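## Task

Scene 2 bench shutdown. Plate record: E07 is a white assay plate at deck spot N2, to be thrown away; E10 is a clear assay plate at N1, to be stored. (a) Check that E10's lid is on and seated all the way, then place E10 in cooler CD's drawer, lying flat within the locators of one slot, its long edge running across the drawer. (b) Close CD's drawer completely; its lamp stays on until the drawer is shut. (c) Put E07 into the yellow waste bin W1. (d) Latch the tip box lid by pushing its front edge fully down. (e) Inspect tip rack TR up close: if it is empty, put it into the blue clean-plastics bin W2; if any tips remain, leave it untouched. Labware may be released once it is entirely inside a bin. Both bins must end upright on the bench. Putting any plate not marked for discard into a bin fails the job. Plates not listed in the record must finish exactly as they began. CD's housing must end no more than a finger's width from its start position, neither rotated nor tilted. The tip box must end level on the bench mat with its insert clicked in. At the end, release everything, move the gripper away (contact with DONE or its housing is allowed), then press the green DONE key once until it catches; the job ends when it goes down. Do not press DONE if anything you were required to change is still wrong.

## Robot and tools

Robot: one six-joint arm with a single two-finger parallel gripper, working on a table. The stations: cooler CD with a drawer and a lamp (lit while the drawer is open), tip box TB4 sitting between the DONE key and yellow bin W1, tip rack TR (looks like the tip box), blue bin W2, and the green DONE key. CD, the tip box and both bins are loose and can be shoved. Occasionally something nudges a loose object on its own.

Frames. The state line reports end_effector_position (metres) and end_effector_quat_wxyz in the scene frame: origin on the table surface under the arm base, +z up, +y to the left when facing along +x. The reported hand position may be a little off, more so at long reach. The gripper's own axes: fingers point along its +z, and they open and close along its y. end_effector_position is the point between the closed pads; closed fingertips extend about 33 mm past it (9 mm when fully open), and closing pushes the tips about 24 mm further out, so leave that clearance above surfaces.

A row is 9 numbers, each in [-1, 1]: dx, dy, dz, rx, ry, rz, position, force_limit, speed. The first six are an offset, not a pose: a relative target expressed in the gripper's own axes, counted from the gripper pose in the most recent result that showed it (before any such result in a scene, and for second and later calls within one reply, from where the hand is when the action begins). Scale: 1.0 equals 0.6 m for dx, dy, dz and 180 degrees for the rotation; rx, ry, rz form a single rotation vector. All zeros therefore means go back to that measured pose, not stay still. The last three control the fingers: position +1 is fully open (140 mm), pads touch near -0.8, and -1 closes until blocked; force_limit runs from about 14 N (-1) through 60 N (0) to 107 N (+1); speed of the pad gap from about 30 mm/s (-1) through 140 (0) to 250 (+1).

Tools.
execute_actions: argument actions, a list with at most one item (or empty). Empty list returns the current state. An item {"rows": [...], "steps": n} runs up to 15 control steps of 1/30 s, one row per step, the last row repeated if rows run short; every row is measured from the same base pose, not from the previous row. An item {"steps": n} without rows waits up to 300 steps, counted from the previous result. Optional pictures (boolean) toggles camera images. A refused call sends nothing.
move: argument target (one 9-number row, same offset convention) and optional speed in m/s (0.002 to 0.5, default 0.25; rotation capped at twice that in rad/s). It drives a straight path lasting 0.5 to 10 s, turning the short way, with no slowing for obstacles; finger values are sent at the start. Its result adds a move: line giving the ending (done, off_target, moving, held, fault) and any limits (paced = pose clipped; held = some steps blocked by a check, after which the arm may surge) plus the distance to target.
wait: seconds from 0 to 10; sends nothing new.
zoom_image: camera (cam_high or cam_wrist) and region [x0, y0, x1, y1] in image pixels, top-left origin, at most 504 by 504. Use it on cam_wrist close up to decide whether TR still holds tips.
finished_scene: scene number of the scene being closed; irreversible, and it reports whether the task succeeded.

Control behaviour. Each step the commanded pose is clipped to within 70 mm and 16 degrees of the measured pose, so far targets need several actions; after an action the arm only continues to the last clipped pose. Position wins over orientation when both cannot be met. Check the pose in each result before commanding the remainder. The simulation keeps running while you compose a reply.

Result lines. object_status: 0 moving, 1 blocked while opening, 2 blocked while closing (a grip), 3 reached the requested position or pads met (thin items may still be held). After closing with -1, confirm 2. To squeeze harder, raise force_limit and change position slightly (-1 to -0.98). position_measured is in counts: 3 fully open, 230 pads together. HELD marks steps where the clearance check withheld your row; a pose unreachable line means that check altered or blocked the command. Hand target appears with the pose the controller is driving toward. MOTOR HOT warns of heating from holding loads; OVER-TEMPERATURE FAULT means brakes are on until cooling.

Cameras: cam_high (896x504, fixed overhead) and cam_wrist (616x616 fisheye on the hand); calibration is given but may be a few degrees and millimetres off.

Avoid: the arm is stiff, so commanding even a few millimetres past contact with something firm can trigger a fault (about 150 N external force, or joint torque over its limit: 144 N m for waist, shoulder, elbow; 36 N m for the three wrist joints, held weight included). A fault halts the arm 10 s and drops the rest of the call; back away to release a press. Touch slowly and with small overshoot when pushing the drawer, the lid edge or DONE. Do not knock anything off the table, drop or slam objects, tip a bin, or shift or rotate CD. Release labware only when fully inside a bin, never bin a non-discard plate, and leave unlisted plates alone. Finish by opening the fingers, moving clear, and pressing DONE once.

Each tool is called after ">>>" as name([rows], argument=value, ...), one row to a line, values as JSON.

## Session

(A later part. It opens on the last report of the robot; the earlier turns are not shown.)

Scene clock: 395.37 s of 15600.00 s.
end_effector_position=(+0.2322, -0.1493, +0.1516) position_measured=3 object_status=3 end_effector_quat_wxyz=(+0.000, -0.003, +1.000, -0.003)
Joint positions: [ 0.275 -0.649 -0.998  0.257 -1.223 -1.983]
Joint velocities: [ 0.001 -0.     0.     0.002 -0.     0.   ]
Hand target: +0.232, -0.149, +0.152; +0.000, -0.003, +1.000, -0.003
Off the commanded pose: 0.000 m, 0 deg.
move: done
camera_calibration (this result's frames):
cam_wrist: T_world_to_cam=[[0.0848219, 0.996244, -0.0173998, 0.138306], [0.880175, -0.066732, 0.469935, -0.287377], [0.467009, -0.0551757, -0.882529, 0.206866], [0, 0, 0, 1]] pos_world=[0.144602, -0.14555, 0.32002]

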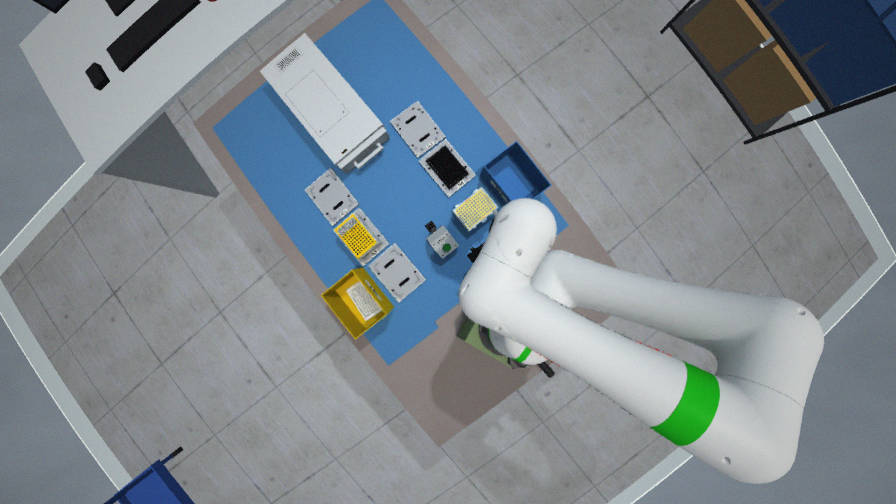

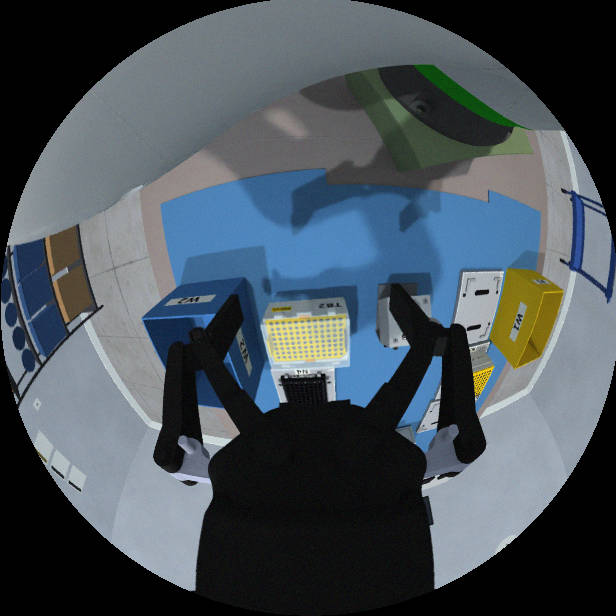

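>>> move(target=[-0.1103,-0.03,0.05,0,0,0,-1,0,0.5], speed=0.05)

>>> move(target=[0,0,0.025,0,0,0,-1,0,0], speed=0.01)

Scene clock: 401.67 s of 15600.00 s.
end_effector_position=(+0.2985, -0.1672, +0.1217) position_measured=233 object_status=3 end_effector_quat_wxyz=(+0.000, -0.003, +1.000, -0.003)
Joint positions: [ 0.086 -0.326 -0.885  0.286 -0.974 -1.862]
Joint velocities: [ 0.     0.001  0.001 -0.     0.     0.   ]
Hand target: +0.298, -0.167, +0.122; +0.000, -0.003, +1.000, -0.003
Off the commanded pose: 0.000 m, 0 deg.
After step 90, 1.53 s passed at rest.
move: done
camera_calibration (this result's frames):
cam_wrist: T_world_to_cam=[[0.084927, 0.996236, -0.0173573, 0.14999], [0.880115, -0.0668386, 0.470033, -0.332932], [0.467103, -0.0551949, -0.882478, 0.148484], [0, 0, 0, 1]] pos_world=[0.210922, -0.163483, 0.290126]

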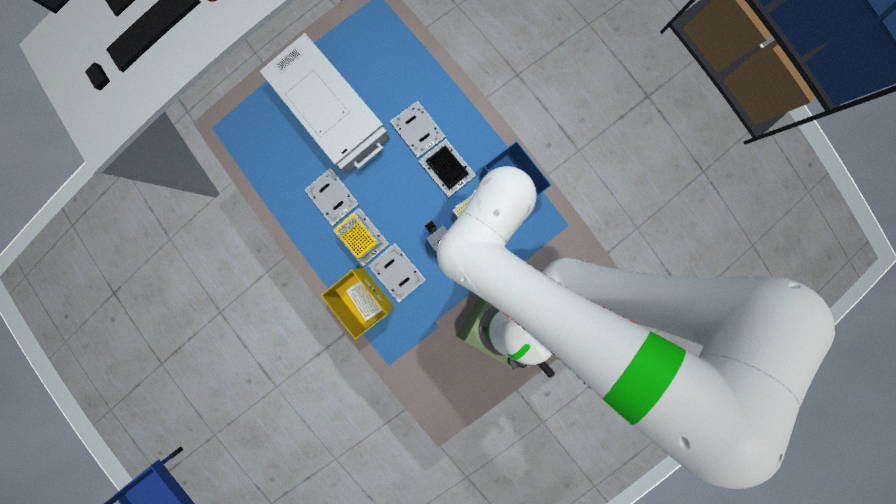

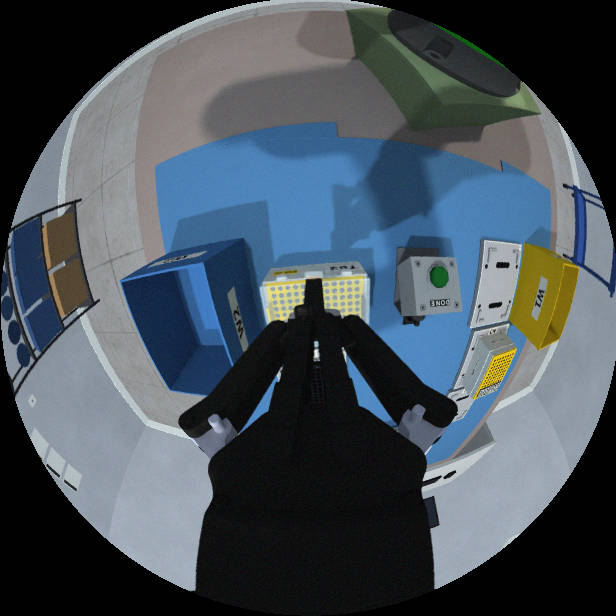

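Scene clock: 403.40 s of 15600.00 s.
end_effector_position=(+0.2985, -0.1673, +0.1067) position_measured=233 object_status=3 end_effector_quat_wxyz=(+0.000, -0.003, +1.000, -0.003)
Joint positions: [ 0.071 -0.293 -0.905  0.296 -0.921 -1.866]
Joint velocities: [-0.     0.     0.    -0.001 -0.     0.001]
Hand target: +0.299, -0.167, +0.107; +0.000, -0.003, +1.000, -0.003
Off the commanded pose: 0.000 m, 0 deg.
move: done
camera_calibration (this result's frames):
cam_wrist: T_world_to_cam=[[0.0849556, 0.996233, -0.0173621, 0.149829], [0.880107, -0.0668609, 0.470043, -0.325904], [0.467112, -0.0552133, -0.882473, 0.135225], [0, 0, 0, 1]] pos_world=[0.210937, -0.163589, 0.275123]

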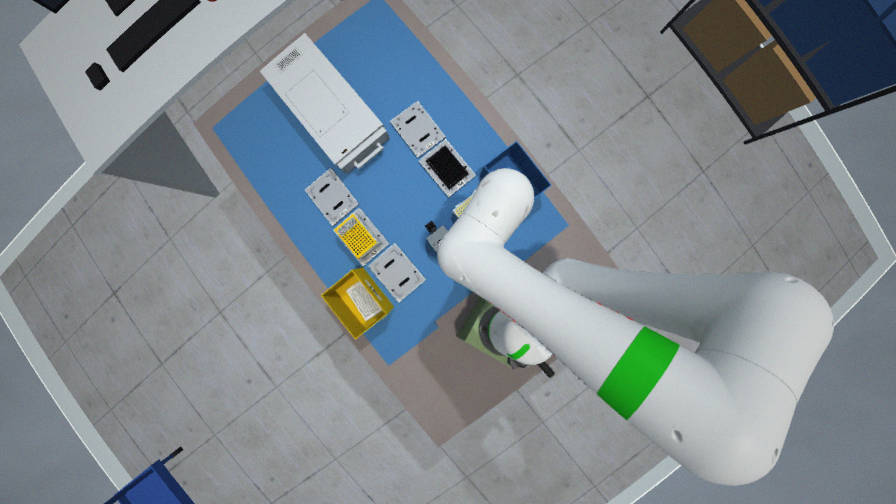

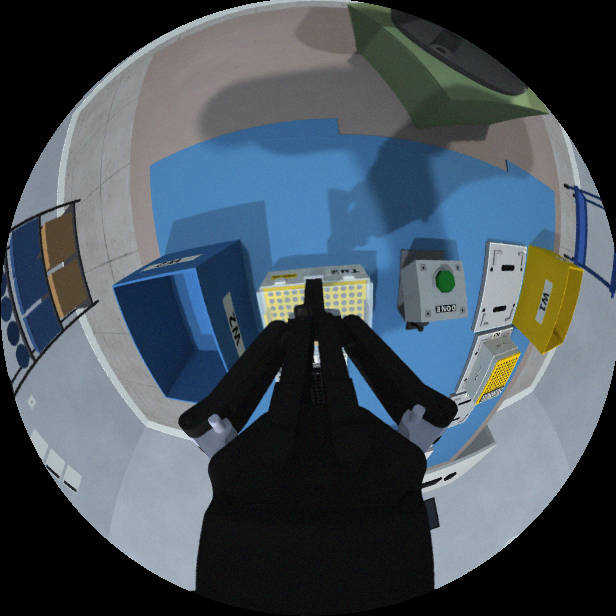

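>>> zoom_image(camera="cam_wrist", region=[200,200,430,400])

>>> move(target=[0,0,0.0057,0,0,0,-1,0,0], speed=0.002)

Region (200, 200, 430, 400) of cam_wrist's 616x616 image, scaled by 2.191, with more detail than that image has; it fills the top 438 rows of this view, and the rest is white.

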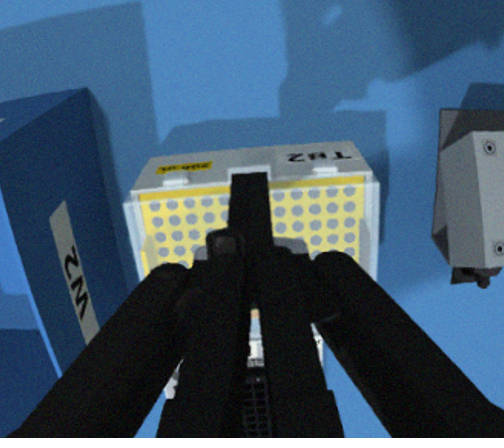

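Scene clock: 417.07 s of 15600.00 s.
end_effector_position=(+0.2986, -0.1674, +0.1033) position_measured=233 object_status=3 end_effector_quat_wxyz=(+0.001, -0.003, +1.000, -0.003)
Joint positions: [ 0.067 -0.285 -0.909  0.299 -0.908 -1.867]
Joint velocities: [ 0.     0.     0.001 -0.001  0.    -0.   ]
Hand target: +0.299, -0.167, +0.103; +0.000, -0.003, +1.000, -0.003
Off the commanded pose: 0.000 m, 0 deg.
After step 90, 8.73 s passed at rest.
move: done
camera_calibration (this result's frames):
cam_wrist: T_world_to_cam=[[0.0849338, 0.996235, -0.0173888, 0.149812], [0.880083, -0.0668261, 0.470093, -0.324323], [0.467161, -0.0552304, -0.882445, 0.132187], [0, 0, 0, 1]] pos_world=[0.210954, -0.16362, 0.271715]

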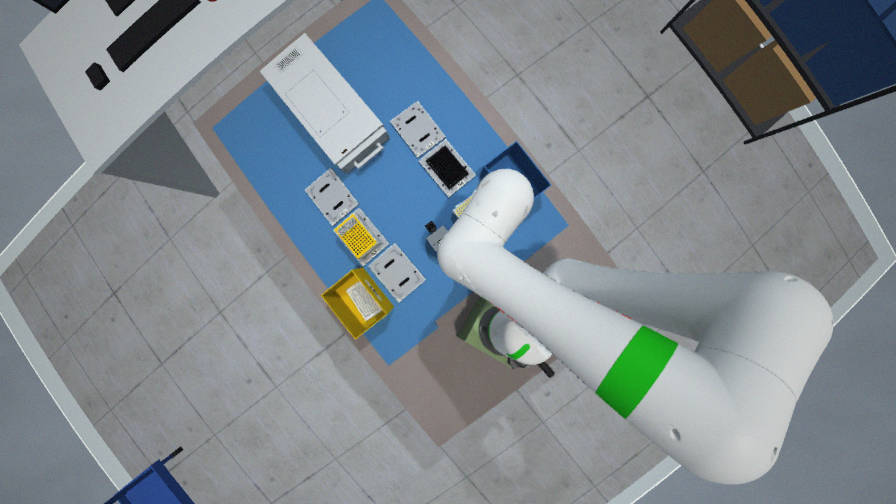

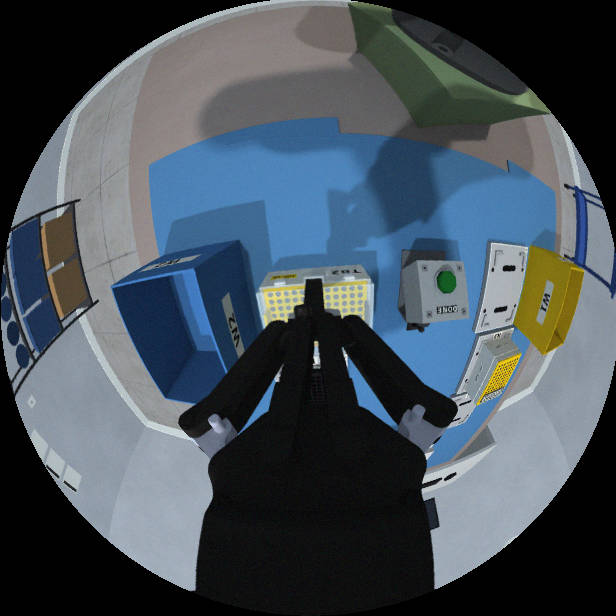

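>>> move(target=[0,0,0.0008,0,0,0,-1,0,0], speed=0.002)

Scene clock: 431.87 s of 15600.00 s.
end_effector_position=(+0.2989, -0.1679, +0.1045) position_measured=233 object_status=3 end_effector_quat_wxyz=(+0.001, -0.003, +1.000, -0.003)
Joint positions: [ 0.067 -0.288 -0.908  0.299 -0.911 -1.867]
Joint velocities: [-0.     0.     0.     0.    -0.     0.001]
Hand target: +0.299, -0.168, +0.104; +0.001, -0.003, +1.000, -0.003
Off the commanded pose: 0.002 m, 0 deg.
FORCE FAULT: contact force on the arm reached its limit, and the arm stopped for 10 seconds. The contact can be on any part of the arm, not only on its tool. The arm's remaining commands of this call were not run. The arm holds still and accepts commands again. Move the arm away from the contact; if what it grips holds it there, let go first. Pushing or pulling that hard again can fault the arm again.
After step 90, 1.50 s passed at rest.
move: fault
camera_calibration (this result's frames):
cam_wrist: T_world_to_cam=[[0.0859434, 0.996141, -0.017792, 0.150049], [0.879287, -0.0674403, 0.471493, -0.325223], [0.468474, -0.056166, -0.88169, 0.132385], [0, 0, 0, 1]] pos_world=[0.21105, -0.163967, 0.272733]

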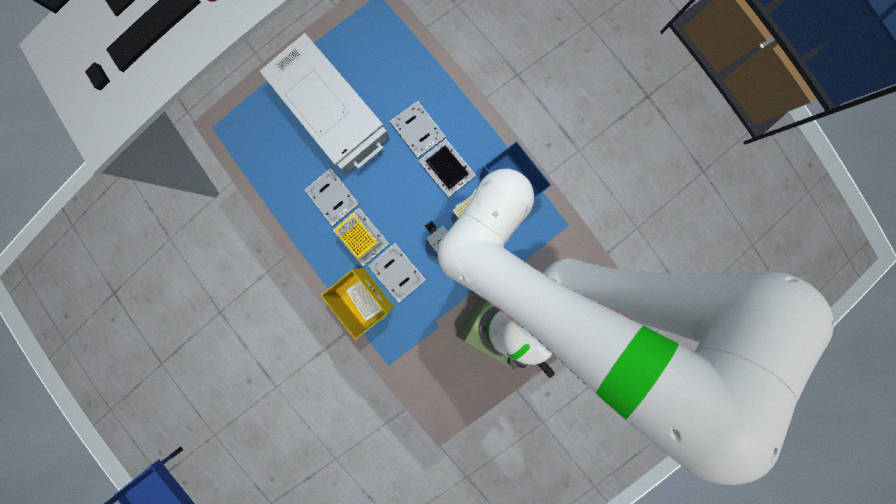

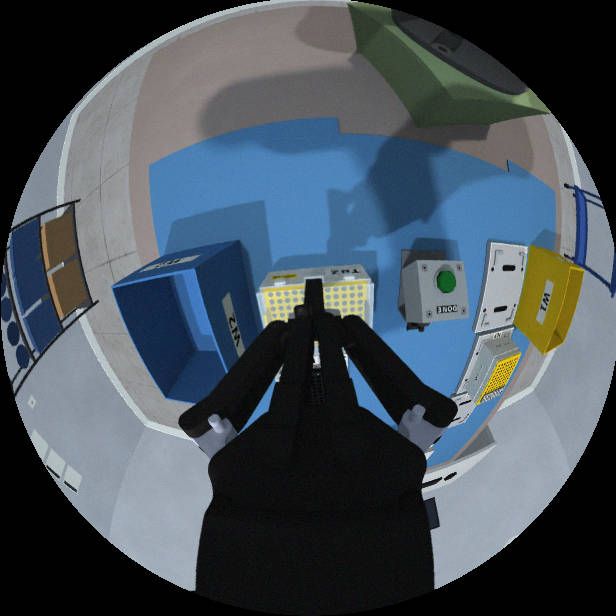

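Fully pressed down. Now DONE.

>>> move(target=[0,0,-0.06,0,0,0,-1,0,0], speed=0.05)

>>> move(target=[0.001,0.256,0,0,0,0,-1,0,0], speed=0.1)

>>> move(target=[0,0,0.04,0,0,0,-1,0,0], speed=0.02)

Scene clock: 435.77 s of 15600.00 s.
end_effector_position=(+0.2988, -0.1676, +0.1405) position_measured=233 object_status=3 end_effector_quat_wxyz=(+0.001, -0.003, +1.000, -0.003)
Joint positions: [ 0.104 -0.364 -0.86   0.276 -1.038 -1.861]
Joint velocities: [ 0.    -0.     0.001  0.    -0.     0.   ]
Hand target: +0.299, -0.168, +0.140; +0.001, -0.003, +1.000, -0.003
Off the commanded pose: 0.000 m, 0 deg.
move: done
camera_calibration (this result's frames):
cam_wrist: T_world_to_cam=[[0.085724, 0.99616, -0.0177711, 0.150478], [0.879322, -0.067259, 0.471454, -0.342063], [0.468449, -0.0560415, -0.881712, 0.164222], [0, 0, 0, 1]] pos_world=[0.210955, -0.163704, 0.308738]

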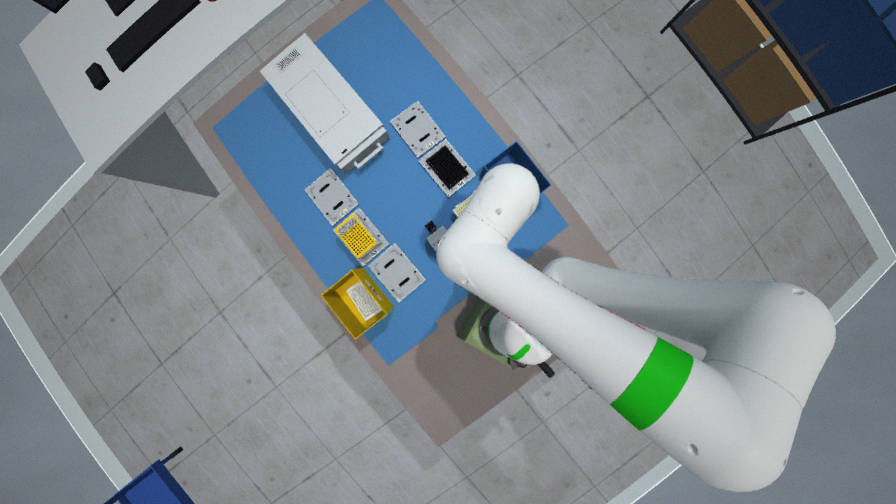

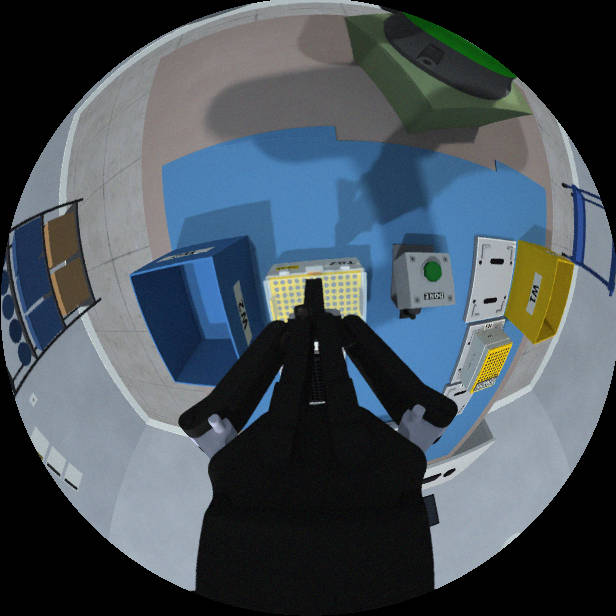

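Scene clock: 437.63 s of 15600.00 s.
end_effector_position=(+0.2975, -0.0140, +0.1394) position_measured=233 object_status=3 end_effector_quat_wxyz=(+0.001, -0.003, +1.000, -0.004)
Joint positions: [ 0.663 -0.325 -0.921  0.261 -1.073 -2.42 ]
Joint velocities: [ 0.     0.    -0.001  0.003  0.     0.001]
Hand target: +0.298, -0.014, +0.139; +0.001, -0.003, +1.000, -0.004
Off the commanded pose: 0.000 m, 0 deg.
move: done
camera_calibration (this result's frames):
cam_wrist: T_world_to_cam=[[0.0858524, 0.996143, -0.0180966, -0.00243728], [0.879385, -0.0672269, 0.471341, -0.330122], [0.468307, -0.0563797, -0.881765, 0.172529], [0, 0, 0, 1]] pos_world=[0.209717, -0.0100381, 0.307686]

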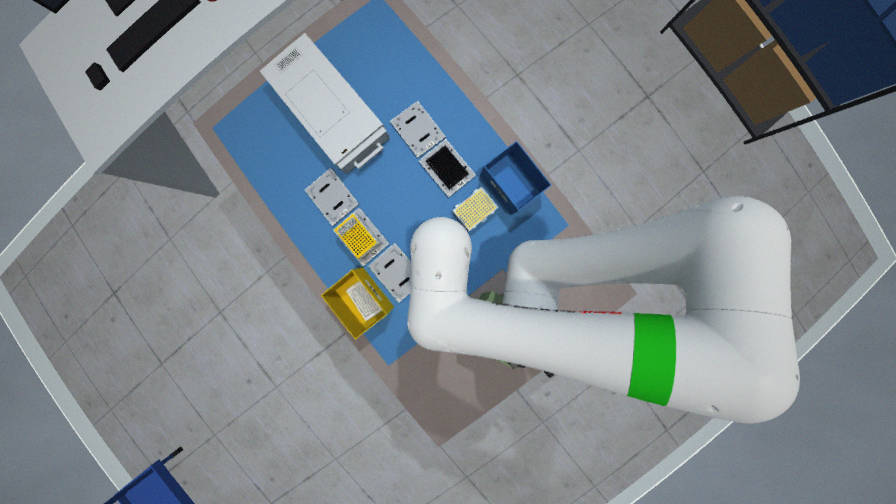

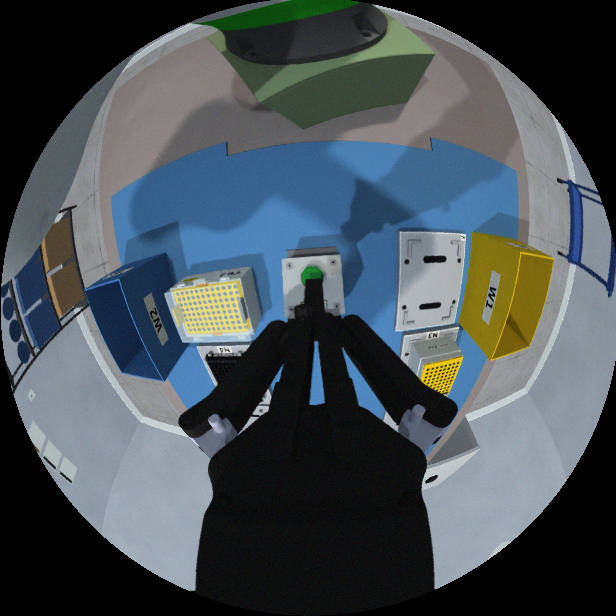

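Scene clock: 439.07 s of 15600.00 s.
end_effector_position=(+0.2976, -0.0142, +0.1154) position_measured=233 object_status=3 end_effector_quat_wxyz=(+0.001, -0.003, +1.000, -0.004)
Joint positions: [ 0.638 -0.276 -0.957  0.278 -0.986 -2.424]
Joint velocities: [0.    0.    0.    0.    0.001 0.001]
Hand target: +0.298, -0.014, +0.115; +0.001, -0.003, +1.000, -0.004
Off the commanded pose: 0.000 m, 0 deg.
move: done
camera_calibration (this result's frames):
cam_wrist: T_world_to_cam=[[0.0858993, 0.99614, -0.0180881, -0.00270437], [0.879371, -0.067271, 0.471361, -0.318885], [0.468324, -0.0563957, -0.881755, 0.151313], [0, 0, 0, 1]] pos_world=[0.209787, -0.0102244, 0.283682]

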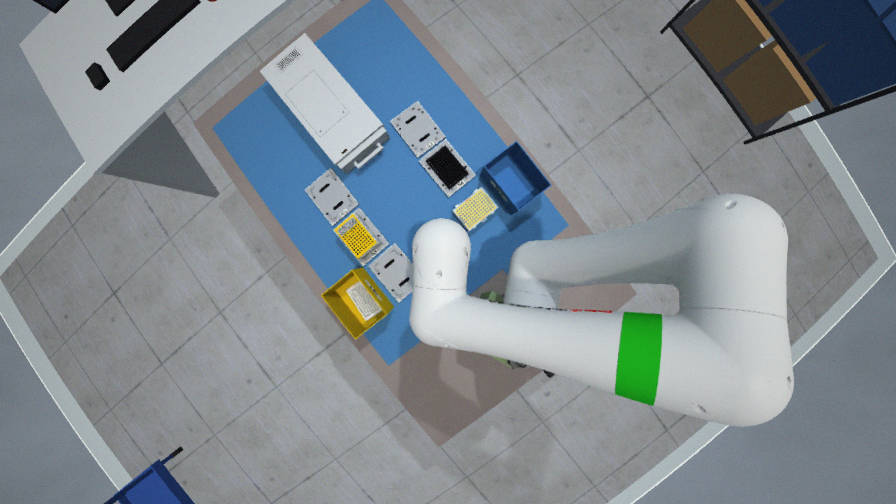

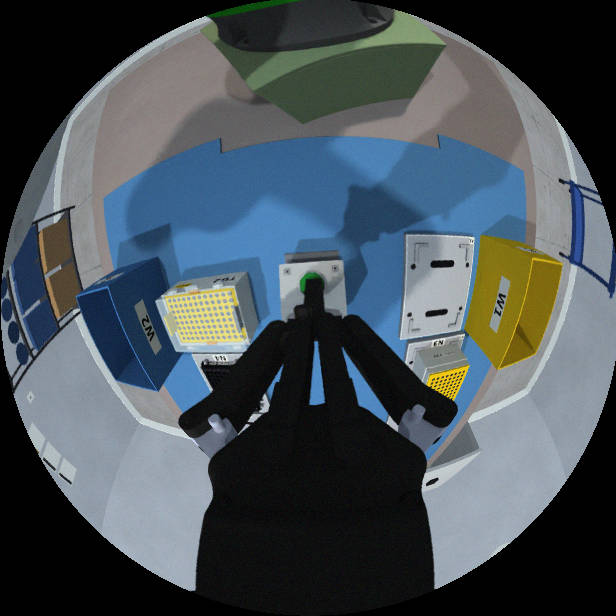

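>>> move(target=[0,0,0.0125,0,0,0,-1,0,0], speed=0.005)

Scene clock: 442.37 s of 15600.00 s.
end_effector_position=(+0.2976, -0.0143, +0.1080) position_measured=233 object_status=3 end_effector_quat_wxyz=(+0.001, -0.003, +1.000, -0.004)
Joint positions: [ 0.631 -0.259 -0.967  0.284 -0.958 -2.426]
Joint velocities: [-0.     0.    -0.001 -0.    -0.001 -0.001]
move: unfinished (the scene ended)
camera_calibration (this result's frames):
cam_wrist: T_world_to_cam=[[0.0859116, 0.996138, -0.0181192, -0.00276683], [0.879386, -0.0672691, 0.471333, -0.315425], [0.468294, -0.0564268, -0.881769, 0.144831], [0, 0, 0, 1]] pos_world=[0.209795, -0.0102899, 0.276327]
The task's run has ended: the event that ends the task has happened.

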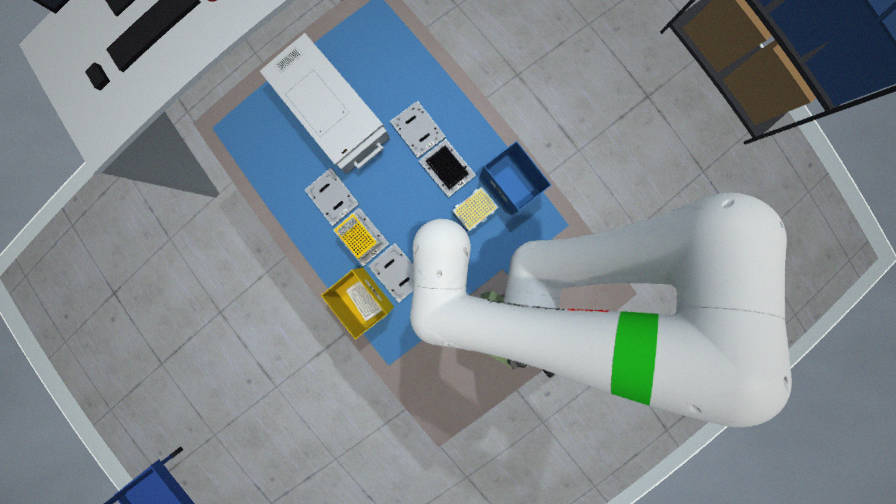

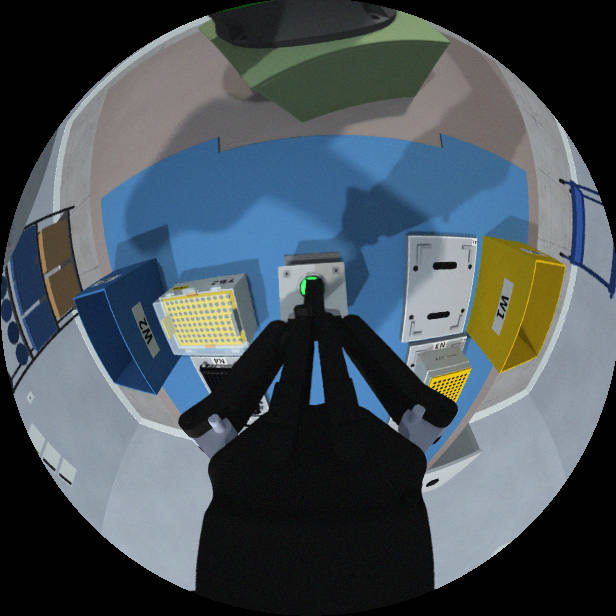

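>>> finished_scene(scene=2)

The scene is finished: the task was done.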